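# Rehang the hose on the opposite wall's empty hooks

## Task

Take the hose off the hooks it hangs on now and hang it on both of the empty hooks on the facing wall. At the end the hose must be motionless, must not touch the floor, and must be held up by the hooks alone, not by the robot. Open the gripper and move the robot away afterwards. The robot must finish upright and not tipped; falling over or ending tilted is a failure.

## Robot and tools

ROBOT. A wheeled base with a central column, a tilting head, and two arms (left, right), each with six joints and a two-finger gripper. The base can drive straight and turn on the spot but cannot move sideways. Folded, it is 0.73 m long, 0.62 m wide, 1.88 m tall, with its front 0.40 m ahead of the column.

FRAMES. Base frame: origin on the floor under the column, midway between the drive wheels; x forward, y left, z up. The odometry frame is the base frame as it was when the scene began. left_hand and right_hand are reported in the base frame at the point where the fingers join (the tips are 8 mm further). A hand's z axis runs along the fingers (quat_wxyz maps (0,0,1) onto it) and its y axis runs along the opening direction.

execute_actions. Argument "actions": a list holding one action or none (an empty list only returns state and pictures). An action may contain:
- "base": exactly one relative move from where the base last measured itself. {"translate_m": d} drives d metres straight, forward positive, -3 to 3. {"rotate_rad": d} turns d radians in place, left/counter-clockwise positive, -3.2 to 3.2.
- "joints": a single dict of absolute targets by joint name, covering both arms and the head. Radians: head_tilt_rad -0.61 to 1.308 (0 level, positive looks down); left_/right_joint1_rad -2.879 to 2.879; joint2 0 to 3.141; joint3 0 to 3.019; joint4 -1.692 to 1.57; joint5 -1.57 to 1.57 (positive swings hand to the robot's right); joint6 -2.094 to 2.094 (positive rolls clockwise viewed from behind). left_/right_gripper_m is the fingertip gap in metres, 0 to 0.093. Done tolerances: head 0.03, joints 1-6 0.045, 0.14, 0.09, 0.055, 0.03, 0.035, gripper 0.003.
- "speeds": caps for this action only, translate_m 0.05 to 0.8 m/s, rotate_rad 0.1 to 1 rad/s (defaults are the maxima). Speeds do not slow arms.
Motions in one action start together. Actions end within 15 s; a base move needing over 8.667 s is refused. Unknown keys or out-of-range values get the call refused with no motion. Anything left out may still be driving toward an earlier target. "cameras": list of cam_head_left, cam_head_right, cam_left_wrist, cam_right_wrist, nav_camera, or "all"; omitted/null means all, [] means none.

wait: "seconds" 0 to 10; commands nothing and returns state and pictures. zoom_image: "camera" plus "region" [x0, y0, x1, y1] in pixels from the top-left corner, at most 504x504, on that camera's latest full image. finished_scene: "scene" integer 1 or 2; irreversible, reports success. Answering without any tool call ends everything.

ARM GEOMETRY. With joint1 at -1.57 (left) or 1.57 (right) and joints 5, 6 at 0, the arm works in a vertical forward plane 0.23 m beside the column. Let a = j2 - 0.35, b = 1.05 + j2 - j3, c = b - j4 (c = 1.57: fingers down). Hand ahead = 0.12 + 0.39 sin a + 0.38 cos b + 0.25 cos c; height = 1.46 + 0.39 cos a - 0.38 sin b - 0.25 sin c. E.g. j2, j3, j4 = 0.93, 0.78, 0.14 gives 0.60 m ahead, 1.21 m up. Real hands sit up to ~5 cm lower and nearer the column (~12 cm under heavy or distant loads). Reach about 1 m from the shoulder; lowest about 0.47 m up; the floor is out of reach. Loads with fingers down: 3.2 kg near 0.4 m ahead at 0.65-1.2 m; 2 kg to 0.6 m ahead; 1 kg to 0.8 m ahead at 0.9-1.2 m; 0.3 kg to 0.6 m ahead at 0.65-1.6 m. Flatter fingers than ~1.2 rad below horizontal sag under load.

FRICTION AND GRIPPER. Target changes under ~0.03 rad (0.08 for joints 2, 3) may not move anything despite "done". For gentle contact step ~0.05 rad per call from your last target. Fingers are 7 cm long; to grasp, command a gap smaller than the object ("off_target" is then normal). A reported gap staying 0.002 m or more above target means something is held. Gripper body 10 cm wide, 7 cm thick.

RESULT LINES. base_status/joint_status: "done", "off_target" (stopped short, may still push), "contact_stop" (base wheel stalled), "time_out", "not_followed", "limit_stop_at_motor_heat". "joint command not followed" with a "cause:" line means a self-collision check blocked an arm; back each moved joint off by at least 0.05 rad, or move the other arm away. on_its_own covers uncommanded parts; "held at" is a held target, not a position. motor_effort lists only left_wheel and right_wheel in percent (peak in brackets). wheel_motors_off = 1 when wheel motors are cut. base_odometry counts wheel turns only; if turned_by_wheels and turned_by_imu disagree by over ~4% and at least 0.05 rad, the base hit something or slipped. base_tilt is in degrees (forward, right positive, ~1 degree bias). Joint torques are raw and offset. MOTOR HOT warns at 85 °C; at 100 °C an OVER-TEMPERATURE FAULT drops that arm. After any stop, the rest of that reply's motion calls are skipped.

CAMERAS. Head cameras look ahead and down by about head_tilt_rad. Wrist cameras sit 0.10 m behind the fingertips, look along the fingers tilted 0.62 rad toward hand +x; closed fingertips are at the picture centre. nav_camera is on the base front, 0.23 m up, looking ahead. Calibration (K, distortion, T_world_to_cam in the base frame) is given per camera and is slightly off.

AVOID. Dropping the hose; letting arms collide or press on each other; pushing hard into walls (back off 0.05 m after a contact_stop, leaning back, or a table hitting the column); long wheel pushes (~3 s cuts the wheel motors for 2 s); arms straining against obstacles (resend reported positions to relax, which lowers a held load slightly); holding loads long enough to overheat; tipping the robot.

Each tool is called after "Request:" by a JSON object that holds its "method" and its "body", one argument or row to a line.

## Session

Request:
{"method": "execute_actions", "body": {
  "actions": []
}}

Scene clock: 0.00 s.
Joint torques (N m, as the arm reports them, + toward a larger angle): no reading
base_odometry: x=+0.000 y=+0.000 heading=+0.000 (m, m, rad; odometry frame)
turned_by_wheels: +0.000 (rad since the last result)
turned_by_imu: +0.000 (rad since the last result)
base_tilt: forward=+0.0 right=-0.3 (deg)
base_status: not commanded
joint_positions: head_tilt_rad=+0.868 left_joint1_rad=-1.569 left_joint2_rad=+0.895 left_joint3_rad=+0.371 left_joint4_rad=-0.945 left_joint5_rad=-0.005 left_joint6_rad=-0.036 left_gripper_m=+0.094 right_joint1_rad=+1.598 right_joint2_rad=+0.886 right_joint3_rad=+0.371 right_joint4_rad=-0.952 right_joint5_rad=+0.004 right_joint6_rad=+0.063 right_gripper_m=+0.094
joint_status: not commanded
wheel_motors_off: 0
motor_effort: left_wheel=+4 right_wheel=+1 (%)
left_hand: x=+0.1255 y=+0.2257 z=+1.2587 quat_wxyz=(+0.455, +0.016, -0.890, -0.011) (m; base frame)
right_hand: x=+0.1260 y=-0.2210 z=+1.2600 quat_wxyz=(+0.454, -0.016, -0.891, +0.009) (m; base frame)
pictures: cam_head_left, cam_head_right, cam_left_wrist, cam_right_wrist, nav_camera
Images, in order (width x height): cam_head_left 896x504, cam_head_right 896x504, cam_left_wrist 504x504, cam_right_wrist 504x504, nav_camera 896x504.

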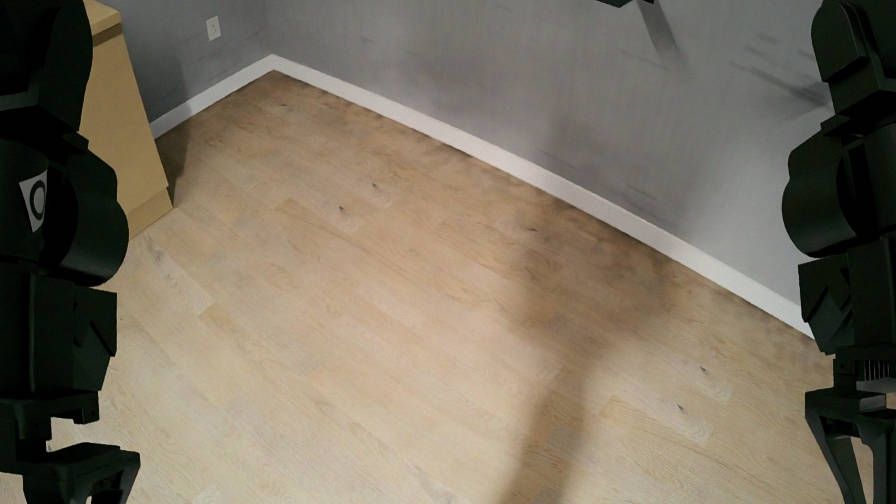

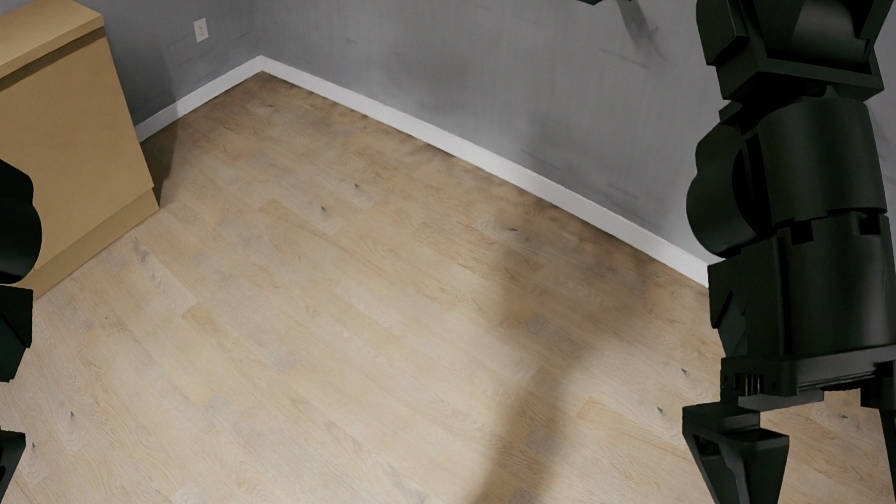

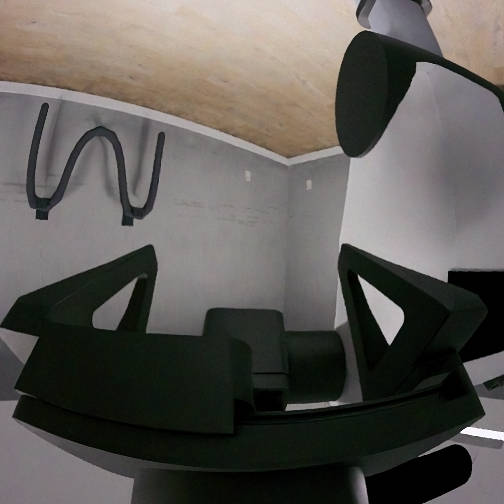

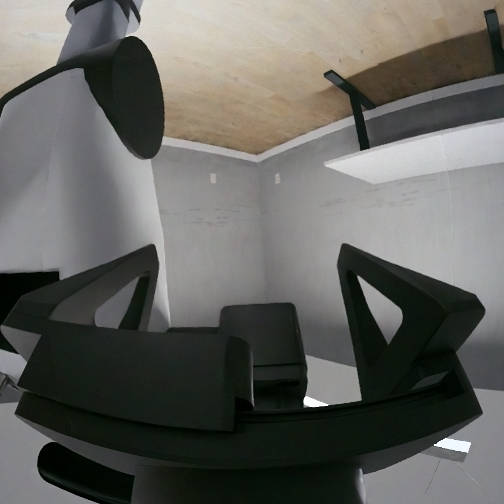

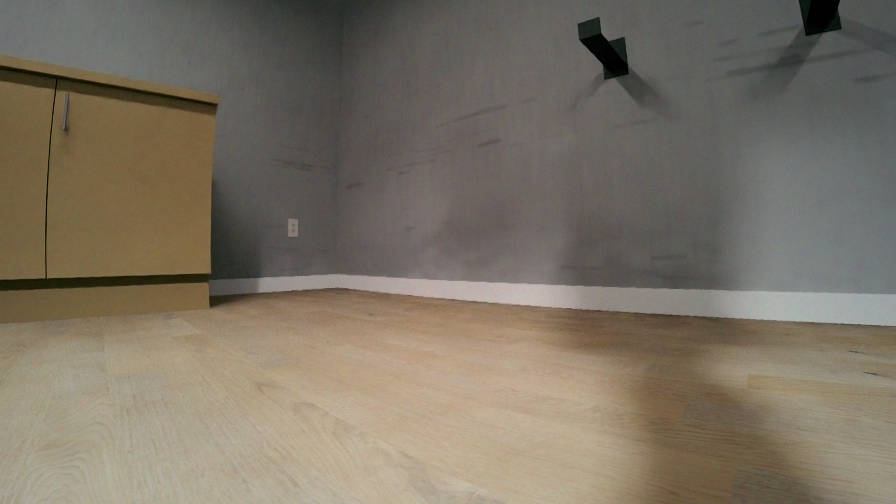

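First face the empty hooks to measure them.

Request:
{"method": "execute_actions", "body": {
  "actions": [
    {"base":{"rotate_rad":-0.65},"joints":{"head_tilt_rad":0.45}}
  ],
  "cameras": ["cam_head_left","cam_head_right","nav_camera"]
}}

Scene clock: 3.30 s.
Joint torques (N m, as the arm reports them, + toward a larger angle): left_arm=[-2.25 -6.08 -1.51 -1.13  0.02 -0.12] | right_arm=[ 0.97 -7.55 -1.32 -1.35  0.08  0.05]
base_odometry: x=+0.000 y=+0.000 heading=-0.650 (m, m, rad; odometry frame)
turned_by_wheels: -0.650 (rad since the last result)
turned_by_imu: -0.642 (rad since the last result)
base_tilt: forward=-0.1 right=-0.2 (deg)
base_status: done
joint_positions: head_tilt_rad=+0.468 left_joint1_rad=-1.569 left_joint2_rad=+0.895 left_joint3_rad=+0.371 left_joint4_rad=-0.945 left_joint5_rad=-0.005 left_joint6_rad=-0.036 left_gripper_m=+0.094 right_joint1_rad=+1.598 right_joint2_rad=+0.886 right_joint3_rad=+0.371 right_joint4_rad=-0.952 right_joint5_rad=+0.004 right_joint6_rad=+0.063 right_gripper_m=+0.094
joint_status: all done
wheel_motors_off: 0
motor_effort: left_wheel=+0(35) right_wheel=+1(45) (%)
left_hand: x=+0.1255 y=+0.2257 z=+1.2587 quat_wxyz=(+0.455, +0.016, -0.890, -0.011) (m; base frame)
right_hand: x=+0.1260 y=-0.2210 z=+1.2600 quat_wxyz=(+0.454, -0.016, -0.891, +0.009) (m; base frame)
pictures: cam_head_left, cam_head_right, nav_camera
camera_calibration (this result's frames):
cam_head_left: T_world_to_cam=[[-0.0519686, -0.998539, -0.0148107, 0.0540566], [-0.38049, 0.0335102, -0.924178, 1.44367], [0.923324, -0.0423929, -0.381676, 0.470344], [0, 0, 0, 1]] pos_world=[0.117832, 0.0255391, 1.51453]
cam_head_right: T_world_to_cam=[[-0.0653706, -0.997861, 0.000543284, -0.0343313], [-0.391276, 0.0251319, -0.91993, 1.43823], [0.917949, -0.0603489, -0.392082, 0.487638], [0, 0, 0, 1]] pos_world=[0.112875, -0.0409749, 1.51429]
Images, in order (width x height): cam_head_left 896x504, cam_head_right 896x504, nav_camera 896x504.

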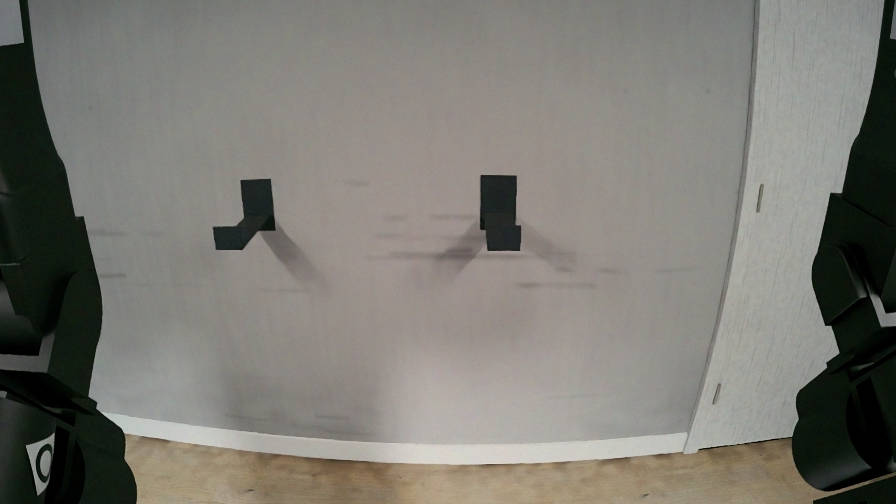

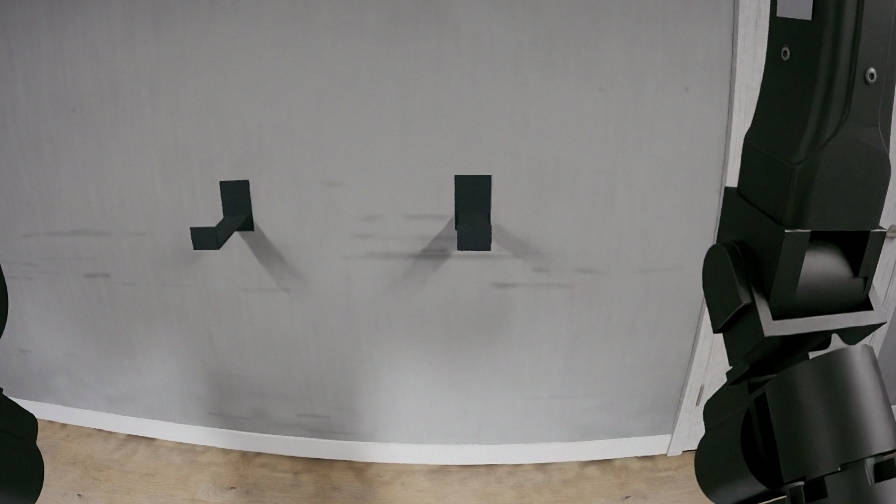

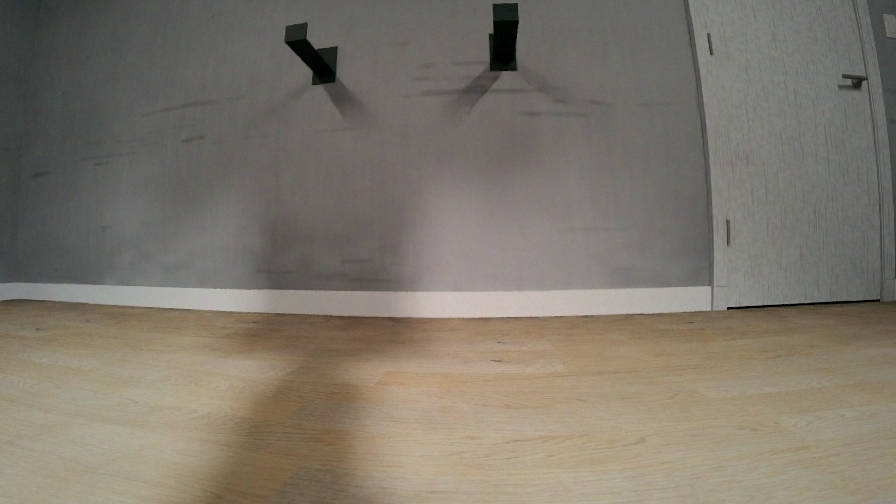

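Request:
{"method": "execute_actions", "body": {
  "actions": [
    {"base":{"rotate_rad":3.04},"joints":{"head_tilt_rad":0.4}}
  ],
  "cameras": ["cam_head_left","cam_head_right","nav_camera"]
}}

Scene clock: 17.23 s.
Joint torques (N m, as the arm reports them, + toward a larger angle): left_arm=[-2.09 -6.2  -1.58 -1.19  0.   -0.11] | right_arm=[ 0.86 -7.17 -1.24 -1.38  0.09  0.06]
base_odometry: x=+0.000 y=+0.000 heading=+2.390 (m, m, rad; odometry frame)
turned_by_wheels: +3.040 (rad since the last result)
turned_by_imu: +3.017 (rad since the last result)
base_tilt: forward=+0.0 right=-0.2 (deg)
base_status: done
joint_positions: head_tilt_rad=+0.419 left_joint1_rad=-1.569 left_joint2_rad=+0.895 left_joint3_rad=+0.371 left_joint4_rad=-0.945 left_joint5_rad=-0.005 left_joint6_rad=-0.036 left_gripper_m=+0.094 right_joint1_rad=+1.598 right_joint2_rad=+0.886 right_joint3_rad=+0.371 right_joint4_rad=-0.952 right_joint5_rad=+0.004 right_joint6_rad=+0.063 right_gripper_m=+0.094
joint_status: all done
wheel_motors_off: 0
motor_effort: left_wheel=-2(33) right_wheel=+0(36) (%)
left_hand: x=+0.1255 y=+0.2257 z=+1.2587 quat_wxyz=(+0.455, +0.016, -0.890, -0.011) (m; base frame)
right_hand: x=+0.1260 y=-0.2210 z=+1.2600 quat_wxyz=(+0.454, -0.016, -0.891, +0.009) (m; base frame)
pictures: cam_head_left, cam_head_right, nav_camera
camera_calibration (this result's frames):
cam_head_left: T_world_to_cam=[[-0.0511672, -0.998539, -0.0173782, 0.0579704], [-0.334034, 0.0335102, -0.941965, 1.46874], [0.941171, -0.0423929, -0.335261, 0.397972], [0, 0, 0, 1]] pos_world=[0.119016, 0.0255391, 1.51794]
cam_head_right: T_world_to_cam=[[-0.0653166, -0.997861, -0.00271009, -0.0293238], [-0.345018, 0.0251319, -0.93826, 1.46415], [0.936321, -0.0603489, -0.345921, 0.415632], [0, 0, 0, 1]] pos_world=[0.114077, -0.0409749, 1.51745]
Images, in order (width x height): cam_head_left 896x504, cam_head_right 896x504, nav_camera 896x504.

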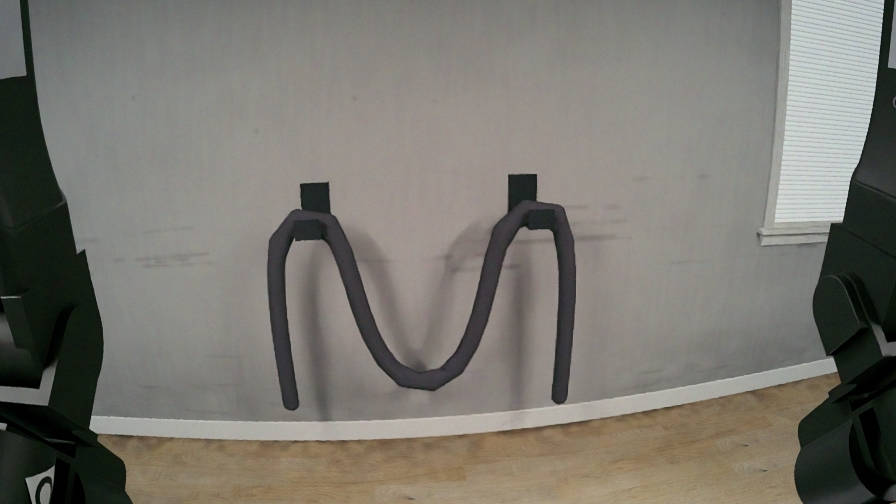

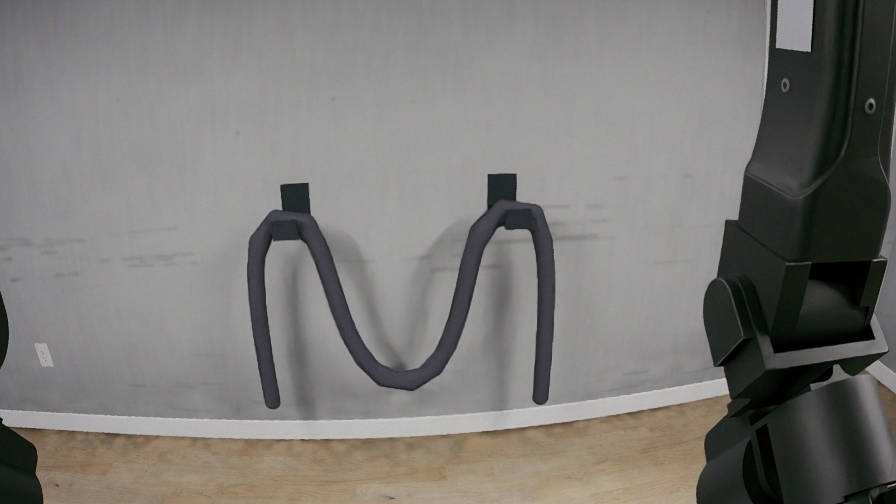

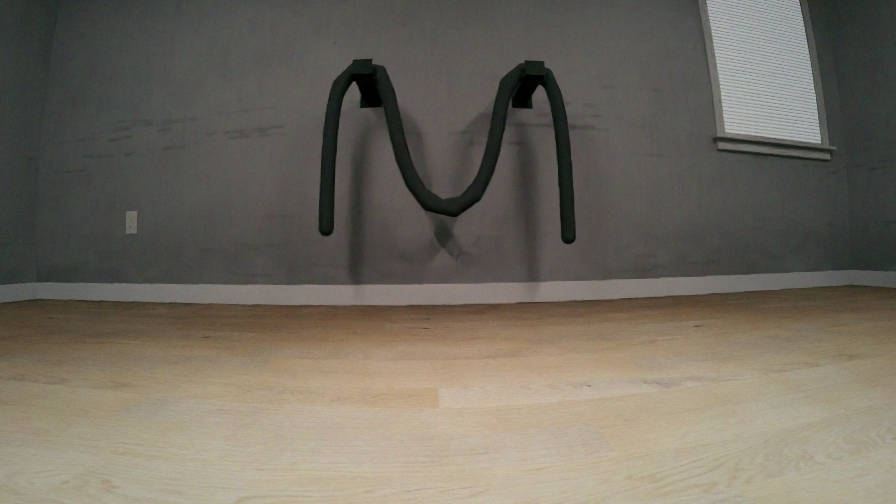

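Request:
{"method": "execute_actions", "body": {
  "actions": [
    {"base":{"translate_m":1.1},"joints":{"head_tilt_rad":0.75,"left_joint1_rad":-1.24,"left_joint2_rad":1.33,"left_joint3_rad":1.26,"left_joint4_rad":-0.42,"left_joint5_rad":0.28,"left_joint6_rad":1.72,"right_joint1_rad":1.24,"right_joint2_rad":1.33,"right_joint3_rad":1.26,"right_joint4_rad":-0.42,"right_joint5_rad":-0.28,"right_joint6_rad":-1.72}}
  ]
}}

Scene clock: 27.37 s.
Joint torques (N m, as the arm reports them, + toward a larger angle): left_arm=[  0.38 -16.97   5.76   1.11   0.24  -0.04] | right_arm=[ -2.24 -20.04   5.94   0.52  -0.15  -0.11]
base_odometry: x=-0.804 y=+0.751 heading=+2.390 (m, m, rad; odometry frame)
turned_by_wheels: +0.000 (rad since the last result)
turned_by_imu: +0.001 (rad since the last result)
base_tilt: forward=+0.1 right=-0.2 (deg)
base_status: done
joint_positions: head_tilt_rad=+0.753 left_joint1_rad=-1.237 left_joint2_rad=+1.334 left_joint3_rad=+1.247 left_joint4_rad=-0.430 left_joint5_rad=+0.276 left_joint6_rad=+1.712 left_gripper_m=+0.094 right_joint1_rad=+1.232 right_joint2_rad=+1.334 right_joint3_rad=+1.243 right_joint4_rad=-0.421 right_joint5_rad=-0.276 right_joint6_rad=-1.706 right_gripper_m=+0.094
joint_status: all done
wheel_motors_off: 0
motor_effort: left_wheel=+0(50) right_wheel=-1(66) (%)
left_hand: x=+0.5997 y=+0.3730 z=+1.0970 quat_wxyz=(-0.004, -0.699, -0.715, -0.016) (m; base frame)
right_hand: x=+0.5990 y=-0.3766 z=+1.0975 quat_wxyz=(-0.004, +0.697, -0.717, +0.019) (m; base frame)
pictures: cam_head_left, cam_head_right, cam_left_wrist, cam_right_wrist, nav_camera
camera_calibration (this result's frames):
cam_head_left: T_world_to_cam=[[-0.0540366, -0.998539, 0.00036351, 0.0307917], [-0.624482, 0.0335102, -0.78032, 1.23433], [0.779168, -0.0423929, -0.62538, 0.852857], [0, 0, 0, 1]] pos_world=[0.107962, 0.0255391, 1.49652]
cam_head_right: T_world_to_cam=[[-0.062593, -0.997861, 0.0188607, -0.062679], [-0.633643, 0.0251319, -0.773217, 1.22441], [0.771089, -0.0603489, -0.633861, 0.86732], [0, 0, 0, 1]] pos_world=[0.103136, -0.0409749, 1.49768]
cam_left_wrist: T_world_to_cam=[[-0.999591, -0.0208303, -0.0196017, 0.624887], [-0.028437, 0.79745, 0.602714, -0.934878], [0.0030767, 0.603025, -0.797716, 0.770904], [0, 0, 0, 1]] pos_world=[0.595675, 0.293661, 1.19068]
cam_right_wrist: T_world_to_cam=[[0.998927, -0.0259928, 0.0383307, -0.652516], [-0.0440244, -0.789887, 0.61167, -0.938515], [0.0143779, -0.612701, -0.790184, 0.754369], [0, 0, 0, 1]] pos_world=[0.599652, -0.29608, 1.19516]
Images, in order (width x height): cam_head_left 896x504, cam_head_right 896x504, cam_left_wrist 504x504, cam_right_wrist 504x504, nav_camera 896x504.

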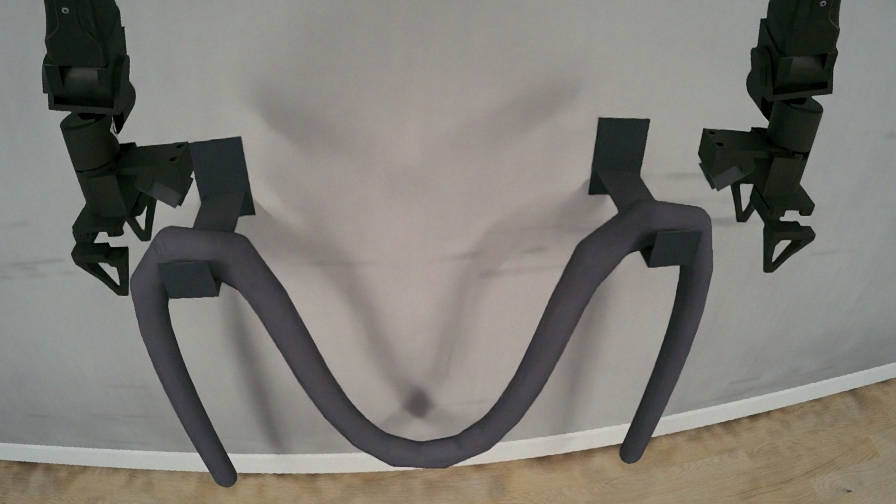

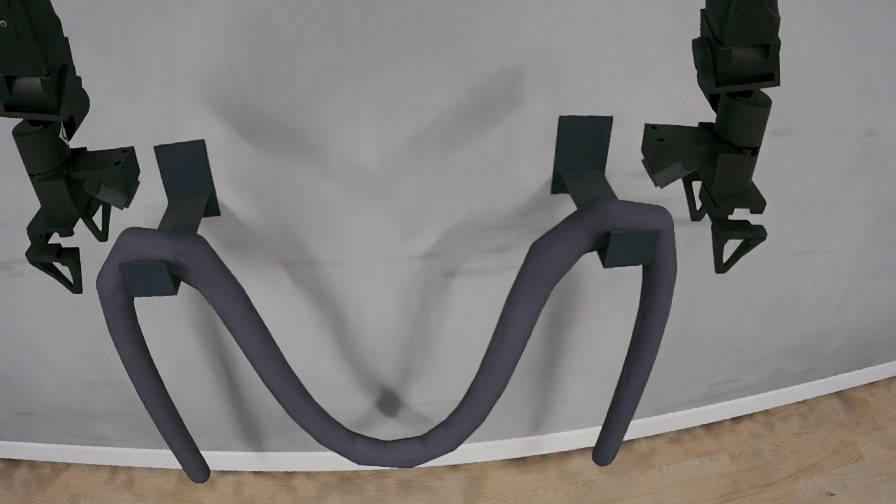

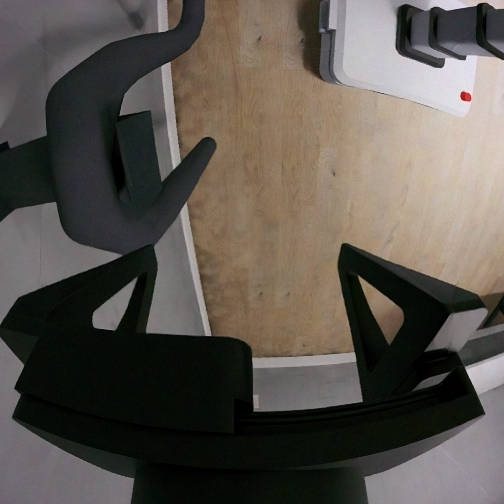

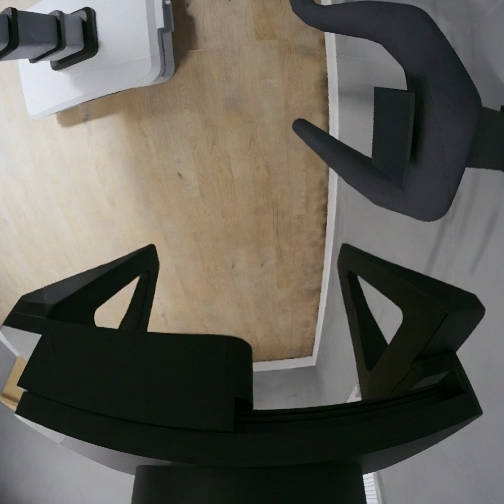

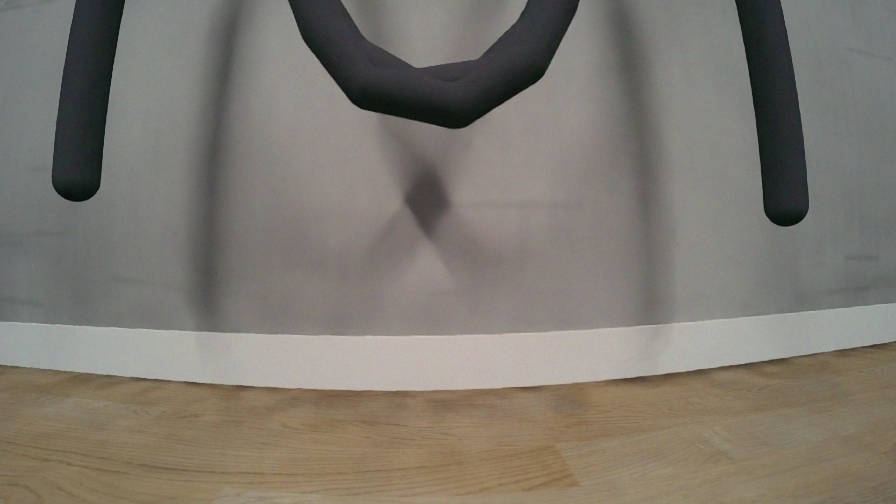

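Request:
{"method": "execute_actions", "body": {
  "actions": [
    {"base":{"rotate_rad":0.07}}
  ],
  "cameras": []
}}

Request:
{"method": "execute_actions", "body": {
  "actions": [
    {"base":{"translate_m":0.18},"joints":{"head_tilt_rad":0.9,"left_joint2_rad":1.42,"left_joint4_rad":-0.33,"right_joint2_rad":1.42,"right_joint4_rad":-0.33}}
  ],
  "cameras": ["cam_head_left","cam_left_wrist","cam_right_wrist"]
}}

Scene clock: 30.57 s.
Joint torques (N m, as the arm reports them, + toward a larger angle): left_arm=[  0.55 -16.79   5.79   1.11   0.19  -0.04] | right_arm=[ -2.72 -19.89   5.99   0.45  -0.12  -0.1 ]
base_odometry: x=-0.804 y=+0.751 heading=+2.459 (m, m, rad; odometry frame)
turned_by_wheels: +0.069 (rad since the last result)
turned_by_imu: +0.067 (rad since the last result)
base_tilt: forward=+0.1 right=-0.1 (deg)
base_status: done
joint_positions: head_tilt_rad=+0.753 left_joint1_rad=-1.237 left_joint2_rad=+1.334 left_joint3_rad=+1.247 left_joint4_rad=-0.430 left_joint5_rad=+0.277 left_joint6_rad=+1.712 left_gripper_m=+0.094 right_joint1_rad=+1.241 right_joint2_rad=+1.334 right_joint3_rad=+1.243 right_joint4_rad=-0.421 right_joint5_rad=-0.277 right_joint6_rad=-1.706 right_gripper_m=+0.094
joint_status: not commanded
wheel_motors_off: 0
motor_effort: left_wheel=-1(40) right_wheel=+1(51) (%)
left_hand: x=+0.5998 y=+0.3728 z=+1.0970 quat_wxyz=(-0.005, -0.699, -0.715, -0.015) (m; base frame)
right_hand: x=+0.5998 y=-0.3716 z=+1.0966 quat_wxyz=(-0.007, +0.698, -0.716, +0.016) (m; base frame)
pictures: none
No camera images: the call's "cameras" was empty. Leave "cameras" out to get every camera's image.

Scene clock: 32.30 s.
Joint torques (N m, as the arm reports them, + toward a larger angle): left_arm=[  0.52 -16.54   4.72   1.3    0.18  -0.05] | right_arm=[ -2.89 -19.82   4.89   0.69  -0.12  -0.09]
base_odometry: x=-0.944 y=+0.864 heading=+2.460 (m, m, rad; odometry frame)
turned_by_wheels: +0.001 (rad since the last result)
turned_by_imu: +0.001 (rad since the last result)
base_tilt: forward=+0.1 right=-0.3 (deg)
base_status: done
joint_positions: head_tilt_rad=+0.901 left_joint1_rad=-1.237 left_joint2_rad=+1.425 left_joint3_rad=+1.250 left_joint4_rad=-0.343 left_joint5_rad=+0.277 left_joint6_rad=+1.713 left_gripper_m=+0.094 right_joint1_rad=+1.240 right_joint2_rad=+1.425 right_joint3_rad=+1.246 right_joint4_rad=-0.334 right_joint5_rad=-0.277 right_joint6_rad=-1.706 right_gripper_m=+0.094
joint_status: all done
wheel_motors_off: 0
motor_effort: left_wheel=+1(56) right_wheel=-1(51) (%)
left_hand: x=+0.5858 y=+0.3827 z=+1.0560 quat_wxyz=(-0.004, -0.699, -0.714, -0.015) (m; base frame)
right_hand: x=+0.5853 y=-0.3817 z=+1.0550 quat_wxyz=(-0.007, +0.698, -0.716, +0.016) (m; base frame)
pictures: cam_head_left, cam_left_wrist, cam_right_wrist
camera_calibration (this result's frames):
cam_head_left: T_world_to_cam=[[-0.0533875, -0.998539, 0.00835858, 0.0184469], [-0.733113, 0.0335102, -0.679281, 1.08416], [0.678008, -0.0423929, -0.733831, 1.02493], [0, 0, 0, 1]] pos_world=[0.100888, 0.0255391, 1.48842]
cam_left_wrist: T_world_to_cam=[[-0.999605, -0.0206553, -0.0190348, 0.609687], [-0.0279521, 0.798205, 0.601738, -0.917832], [0.00276456, 0.602032, -0.798467, 0.733725], [0, 0, 0, 1]] pos_world=[0.581762, 0.303485, 1.14975]
cam_right_wrist: T_world_to_cam=[[0.999071, -0.0223168, 0.0368678, -0.634419], [-0.0400917, -0.795108, 0.605141, -0.914553], [0.0158091, -0.606057, -0.795264, 0.724931], [0, 0, 0, 1]] pos_world=[0.585703, -0.301976, 1.15333]
Images, in order (width x height): cam_head_left 896x504, cam_left_wrist 504x504, cam_right_wrist 504x504.

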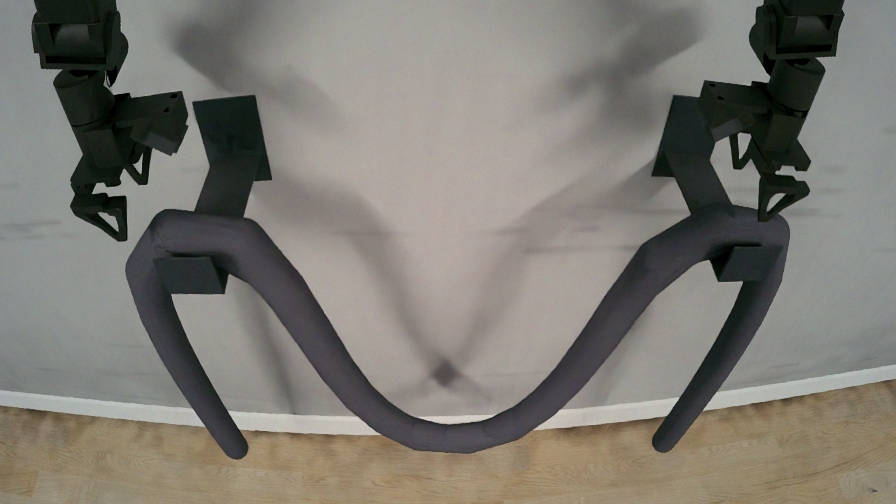

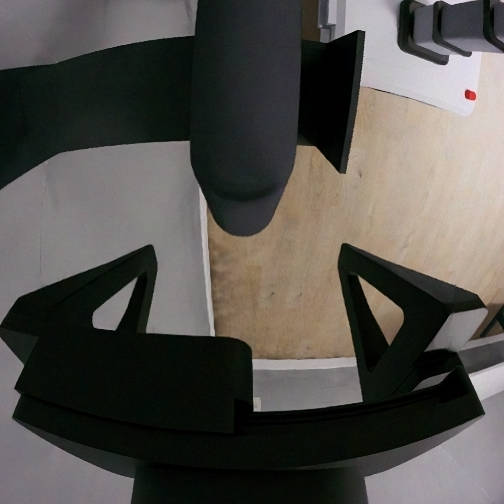

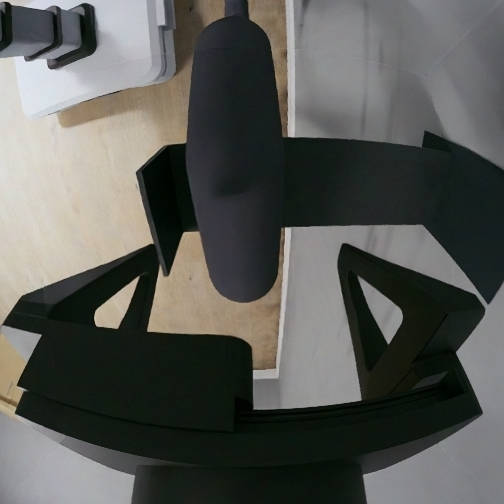

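Request:
{"method": "execute_actions", "body": {
  "actions": [
    {"joints":{"left_joint1_rad":-1.42,"left_joint5_rad":0.13,"left_joint6_rad":1.64,"left_joint2_rad":1.48,"left_joint3_rad":1.29,"left_joint4_rad":-0.30,"right_joint1_rad":1.26,"right_joint2_rad":1.5,"right_joint3_rad":1.29,"right_joint4_rad":-0.28,"left_gripper_m":0.085,"right_gripper_m":0.085}}
  ],
  "cameras": ["cam_head_left","cam_left_wrist","cam_right_wrist"]
}}

Scene clock: 40.13 s.
Joint torques (N m, as the arm reports them, + toward a larger angle): left_arm=[  0.08 -16.06   4.69   1.34  -0.04  -0.15] | right_arm=[ -2.48 -19.41   4.53   0.63  -0.12  -0.08]
base_odometry: x=-0.944 y=+0.864 heading=+2.460 (m, m, rad; odometry frame)
turned_by_wheels: +0.000 (rad since the last result)
turned_by_imu: +0.000 (rad since the last result)
base_tilt: forward=+0.2 right=-0.2 (deg)
base_status: not commanded
joint_positions: head_tilt_rad=+0.901 left_joint1_rad=-1.431 left_joint2_rad=+1.471 left_joint3_rad=+1.278 left_joint4_rad=-0.313 left_joint5_rad=+0.134 left_joint6_rad=+1.646 left_gripper_m=+0.085 right_joint1_rad=+1.254 right_joint2_rad=+1.494 right_joint3_rad=+1.277 right_joint4_rad=-0.283 right_joint5_rad=-0.277 right_joint6_rad=-1.706 right_gripper_m=+0.085
joint_status: all done
wheel_motors_off: 0
motor_effort: left_wheel=+3(1) right_wheel=-3(4) (%)
left_hand: x=+0.5976 y=+0.2908 z=+1.0191 quat_wxyz=(-0.012, -0.710, -0.704, -0.004) (m; base frame)
right_hand: x=+0.5866 y=-0.3813 z=+1.0256 quat_wxyz=(-0.015, +0.702, -0.712, +0.016) (m; base frame)
pictures: cam_head_left, cam_left_wrist, cam_right_wrist
camera_calibration (this result's frames):
cam_head_left: T_world_to_cam=[[-0.0533875, -0.998539, 0.00835858, 0.0184469], [-0.733113, 0.0335102, -0.679281, 1.08416], [0.678008, -0.0423929, -0.733831, 1.02493], [0, 0, 0, 1]] pos_world=[0.100888, 0.0255391, 1.48842]
cam_left_wrist: T_world_to_cam=[[-0.999876, 0.00794107, -0.0136195, 0.605264], [-0.00144169, 0.814205, 0.580576, -0.820868], [0.0156995, 0.580524, -0.814092, 0.773982], [0, 0, 0, 1]] pos_world=[0.591854, 0.214233, 1.11491]
cam_right_wrist: T_world_to_cam=[[0.998724, -0.0123108, 0.0489811, -0.643094], [-0.0391485, -0.80143, 0.596807, -0.890847], [0.0319077, -0.597962, -0.800889, 0.701218], [0, 0, 0, 1]] pos_world=[0.585023, -0.302566, 1.12476]
Images, in order (width x height): cam_head_left 896x504, cam_left_wrist 504x504, cam_right_wrist 504x504.

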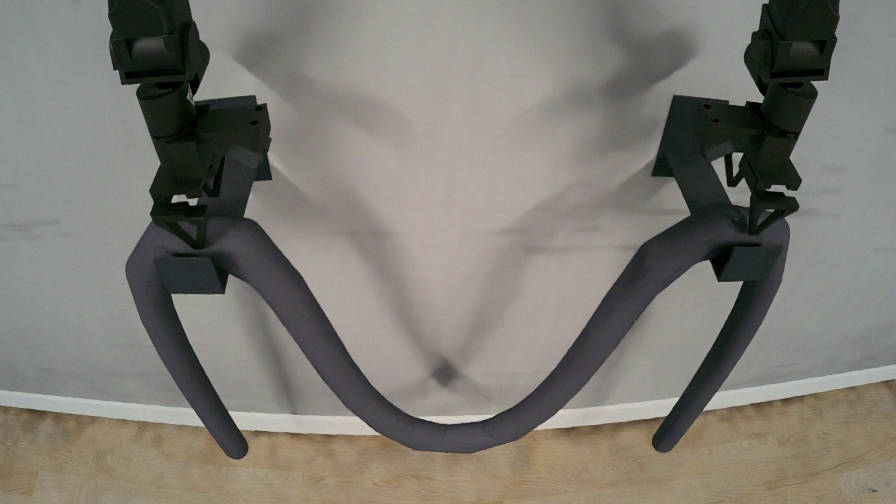

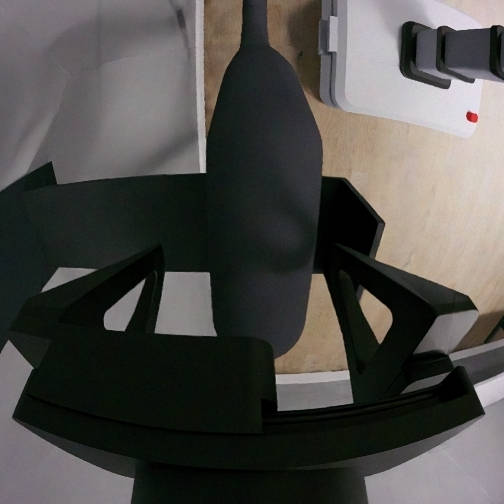

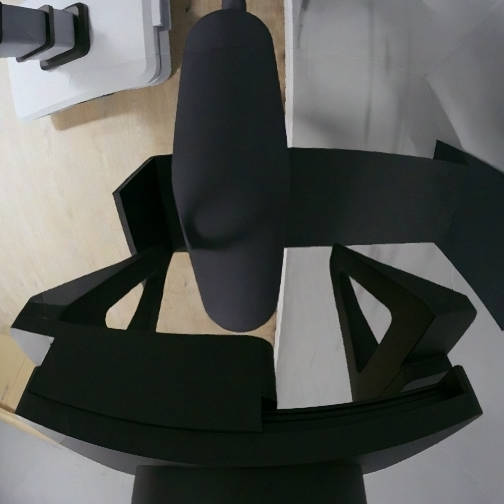

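Both need about 1 cm back; lowering with joint 2 gives that.

Request:
{"method": "execute_actions", "body": {
  "actions": [
    {"joints":{"left_joint1_rad":-1.39,"left_joint2_rad":1.57,"left_joint4_rad":-0.21,"right_joint1_rad":1.28,"right_joint2_rad":1.6,"right_joint4_rad":-0.18}}
  ],
  "cameras": ["cam_head_left","cam_left_wrist","cam_right_wrist"]
}}

Scene clock: 42.97 s.
Joint torques (N m, as the arm reports them, + toward a larger angle): left_arm=[  0.   -15.46   2.84   0.85  -0.04  -0.18] | right_arm=[ -2.18 -17.93   2.71   0.24  -0.04  -0.03]
base_odometry: x=-0.944 y=+0.864 heading=+2.460 (m, m, rad; odometry frame)
turned_by_wheels: +0.000 (rad since the last result)
turned_by_imu: +0.000 (rad since the last result)
base_tilt: forward=+0.1 right=-0.3 (deg)
base_status: not commanded
joint_positions: head_tilt_rad=+0.901 left_joint1_rad=-1.397 left_joint2_rad=+1.551 left_joint3_rad=+1.292 left_joint4_rad=-0.213 left_joint5_rad=+0.133 left_joint6_rad=+1.648 left_gripper_m=+0.085 right_joint1_rad=+1.276 right_joint2_rad=+1.580 right_joint3_rad=+1.291 right_joint4_rad=-0.174 right_joint5_rad=-0.280 right_joint6_rad=-1.711 right_gripper_m=+0.085
joint_status: all done
wheel_motors_off: 0
motor_effort: left_wheel=+4(4) right_wheel=-5(7) (%)
left_hand: x=+0.5928 y=+0.3178 z=+0.9865 quat_wxyz=(-0.012, -0.706, -0.707, -0.028) (m; base frame)
right_hand: x=+0.5823 y=-0.3759 z=+0.9863 quat_wxyz=(-0.033, +0.710, -0.703, +0.023) (m; base frame)
pictures: cam_head_left, cam_left_wrist, cam_right_wrist
camera_calibration (this result's frames):
cam_head_left: T_world_to_cam=[[-0.0533875, -0.998539, 0.00835858, 0.0184469], [-0.733113, 0.0335102, -0.679281, 1.08416], [0.678008, -0.0423929, -0.733831, 1.02493], [0, 0, 0, 1]] pos_world=[0.100888, 0.0255391, 1.48842]
cam_left_wrist: T_world_to_cam=[[-0.998879, -0.00092931, -0.0473334, 0.635222], [-0.0294939, 0.794294, 0.606818, -0.82686], [0.0370327, 0.607533, -0.793431, 0.690309], [0, 0, 0, 1]] pos_world=[0.584559, 0.237975, 1.07953]
cam_right_wrist: T_world_to_cam=[[0.996346, 0.0118418, 0.0845802, -0.661472], [-0.0398278, -0.811637, 0.582803, -0.852856], [0.0755499, -0.584042, -0.8082, 0.660145], [0, 0, 0, 1]] pos_world=[0.575214, -0.298825, 1.08652]
Images, in order (width x height): cam_head_left 896x504, cam_left_wrist 504x504, cam_right_wrist 504x504.

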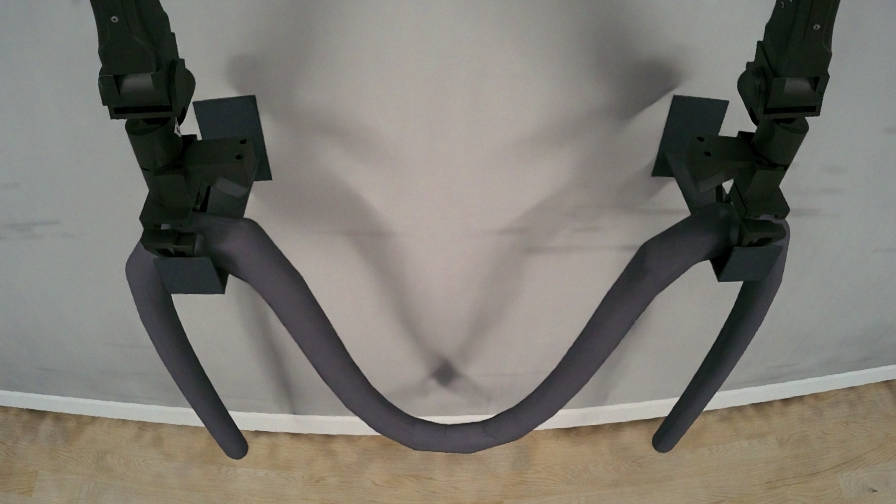

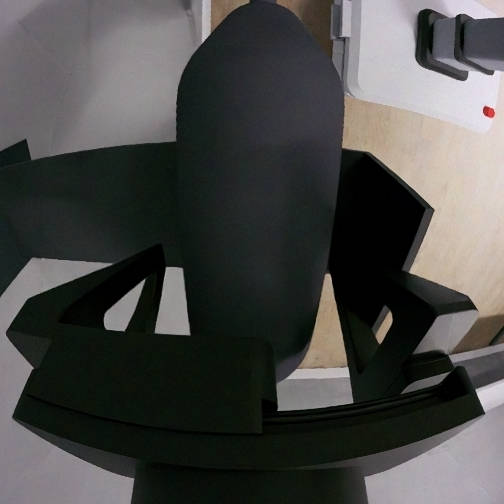

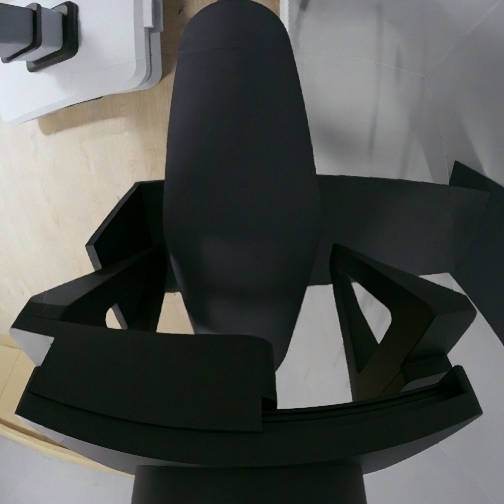

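Request:
{"method": "execute_actions", "body": {
  "actions": [
    {"joints":{"left_joint1_rad":-1.43,"left_joint2_rad":1.63,"left_joint3_rad":1.34,"right_joint2_rad":1.67,"right_joint3_rad":1.34,"left_gripper_m":0.07,"right_gripper_m":0.07}}
  ],
  "cameras": ["cam_head_left","cam_left_wrist","cam_right_wrist"]
}}

Scene clock: 45.13 s.
Joint torques (N m, as the arm reports them, + toward a larger angle): left_arm=[ -1.77 -15.16   3.37   0.77   0.29  -0.18] | right_arm=[ -2.58 -17.85   2.25   0.25  -0.04  -0.02]
base_odometry: x=-0.944 y=+0.864 heading=+2.460 (m, m, rad; odometry frame)
turned_by_wheels: +0.000 (rad since the last result)
turned_by_imu: +0.000 (rad since the last result)
base_tilt: forward=+0.1 right=-0.3 (deg)
base_status: not commanded
joint_positions: head_tilt_rad=+0.901 left_joint1_rad=-1.415 left_joint2_rad=+1.604 left_joint3_rad=+1.335 left_joint4_rad=-0.213 left_joint5_rad=+0.125 left_joint6_rad=+1.649 left_gripper_m=+0.070 right_joint1_rad=+1.276 right_joint2_rad=+1.641 right_joint3_rad=+1.344 right_joint4_rad=-0.173 right_joint5_rad=-0.280 right_joint6_rad=-1.713 right_gripper_m=+0.070
joint_status: all done
wheel_motors_off: 0
motor_effort: left_wheel=+2(3) right_wheel=-5(6) (%)
left_hand: x=+0.5942 y=+0.3101 z=+0.9651 quat_wxyz=(-0.012, -0.709, -0.705, -0.021) (m; base frame)
right_hand: x=+0.5845 y=-0.3821 z=+0.9640 quat_wxyz=(-0.031, +0.711, -0.703, +0.021) (m; base frame)
pictures: cam_head_left, cam_left_wrist, cam_right_wrist
camera_calibration (this result's frames):
cam_head_left: T_world_to_cam=[[-0.0533875, -0.998539, 0.00835858, 0.0184469], [-0.733113, 0.0335102, -0.679281, 1.08416], [0.678008, -0.0423929, -0.733831, 1.02493], [0, 0, 0, 1]] pos_world=[0.100888, 0.0255391, 1.48842]
cam_left_wrist: T_world_to_cam=[[-0.999267, 0.00671291, -0.0376886, 0.624211], [-0.0172894, 0.79924, 0.600764, -0.810648], [0.0341551, 0.600975, -0.798538, 0.686554], [0, 0, 0, 1]] pos_world=[0.586289, 0.23111, 1.05877]
cam_right_wrist: T_world_to_cam=[[0.996836, 0.0128071, 0.0784449, -0.655726], [-0.0354003, -0.812107, 0.582434, -0.847207], [0.0711649, -0.583368, -0.809084, 0.64196], [0, 0, 0, 1]] pos_world=[0.577975, -0.305125, 1.06428]
Images, in order (width x height): cam_head_left 896x504, cam_left_wrist 504x504, cam_right_wrist 504x504.

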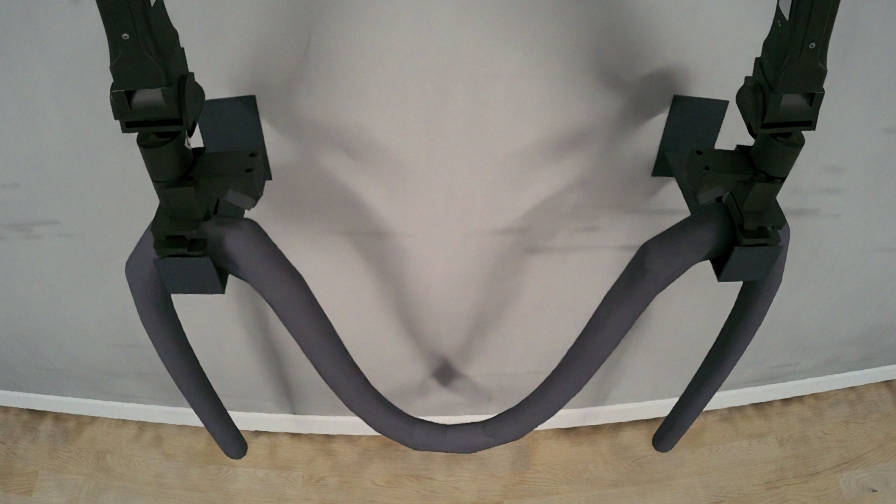

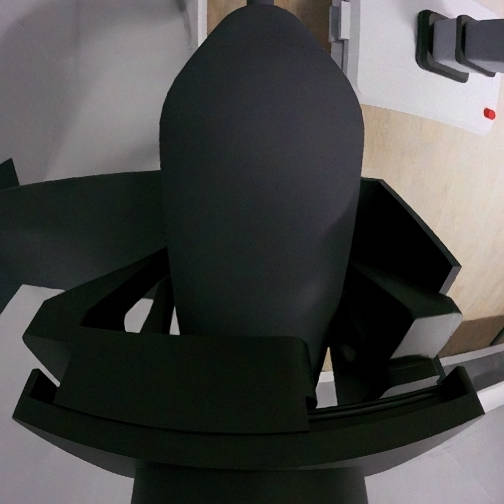

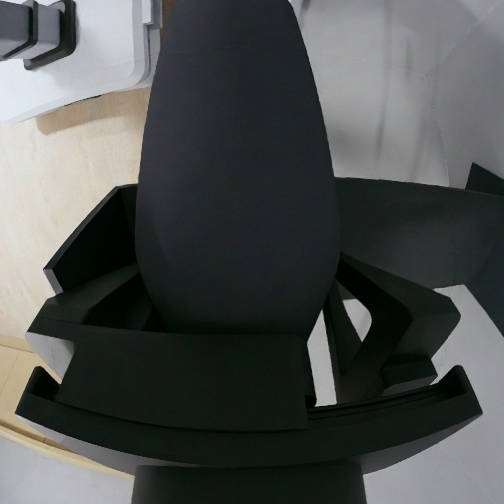

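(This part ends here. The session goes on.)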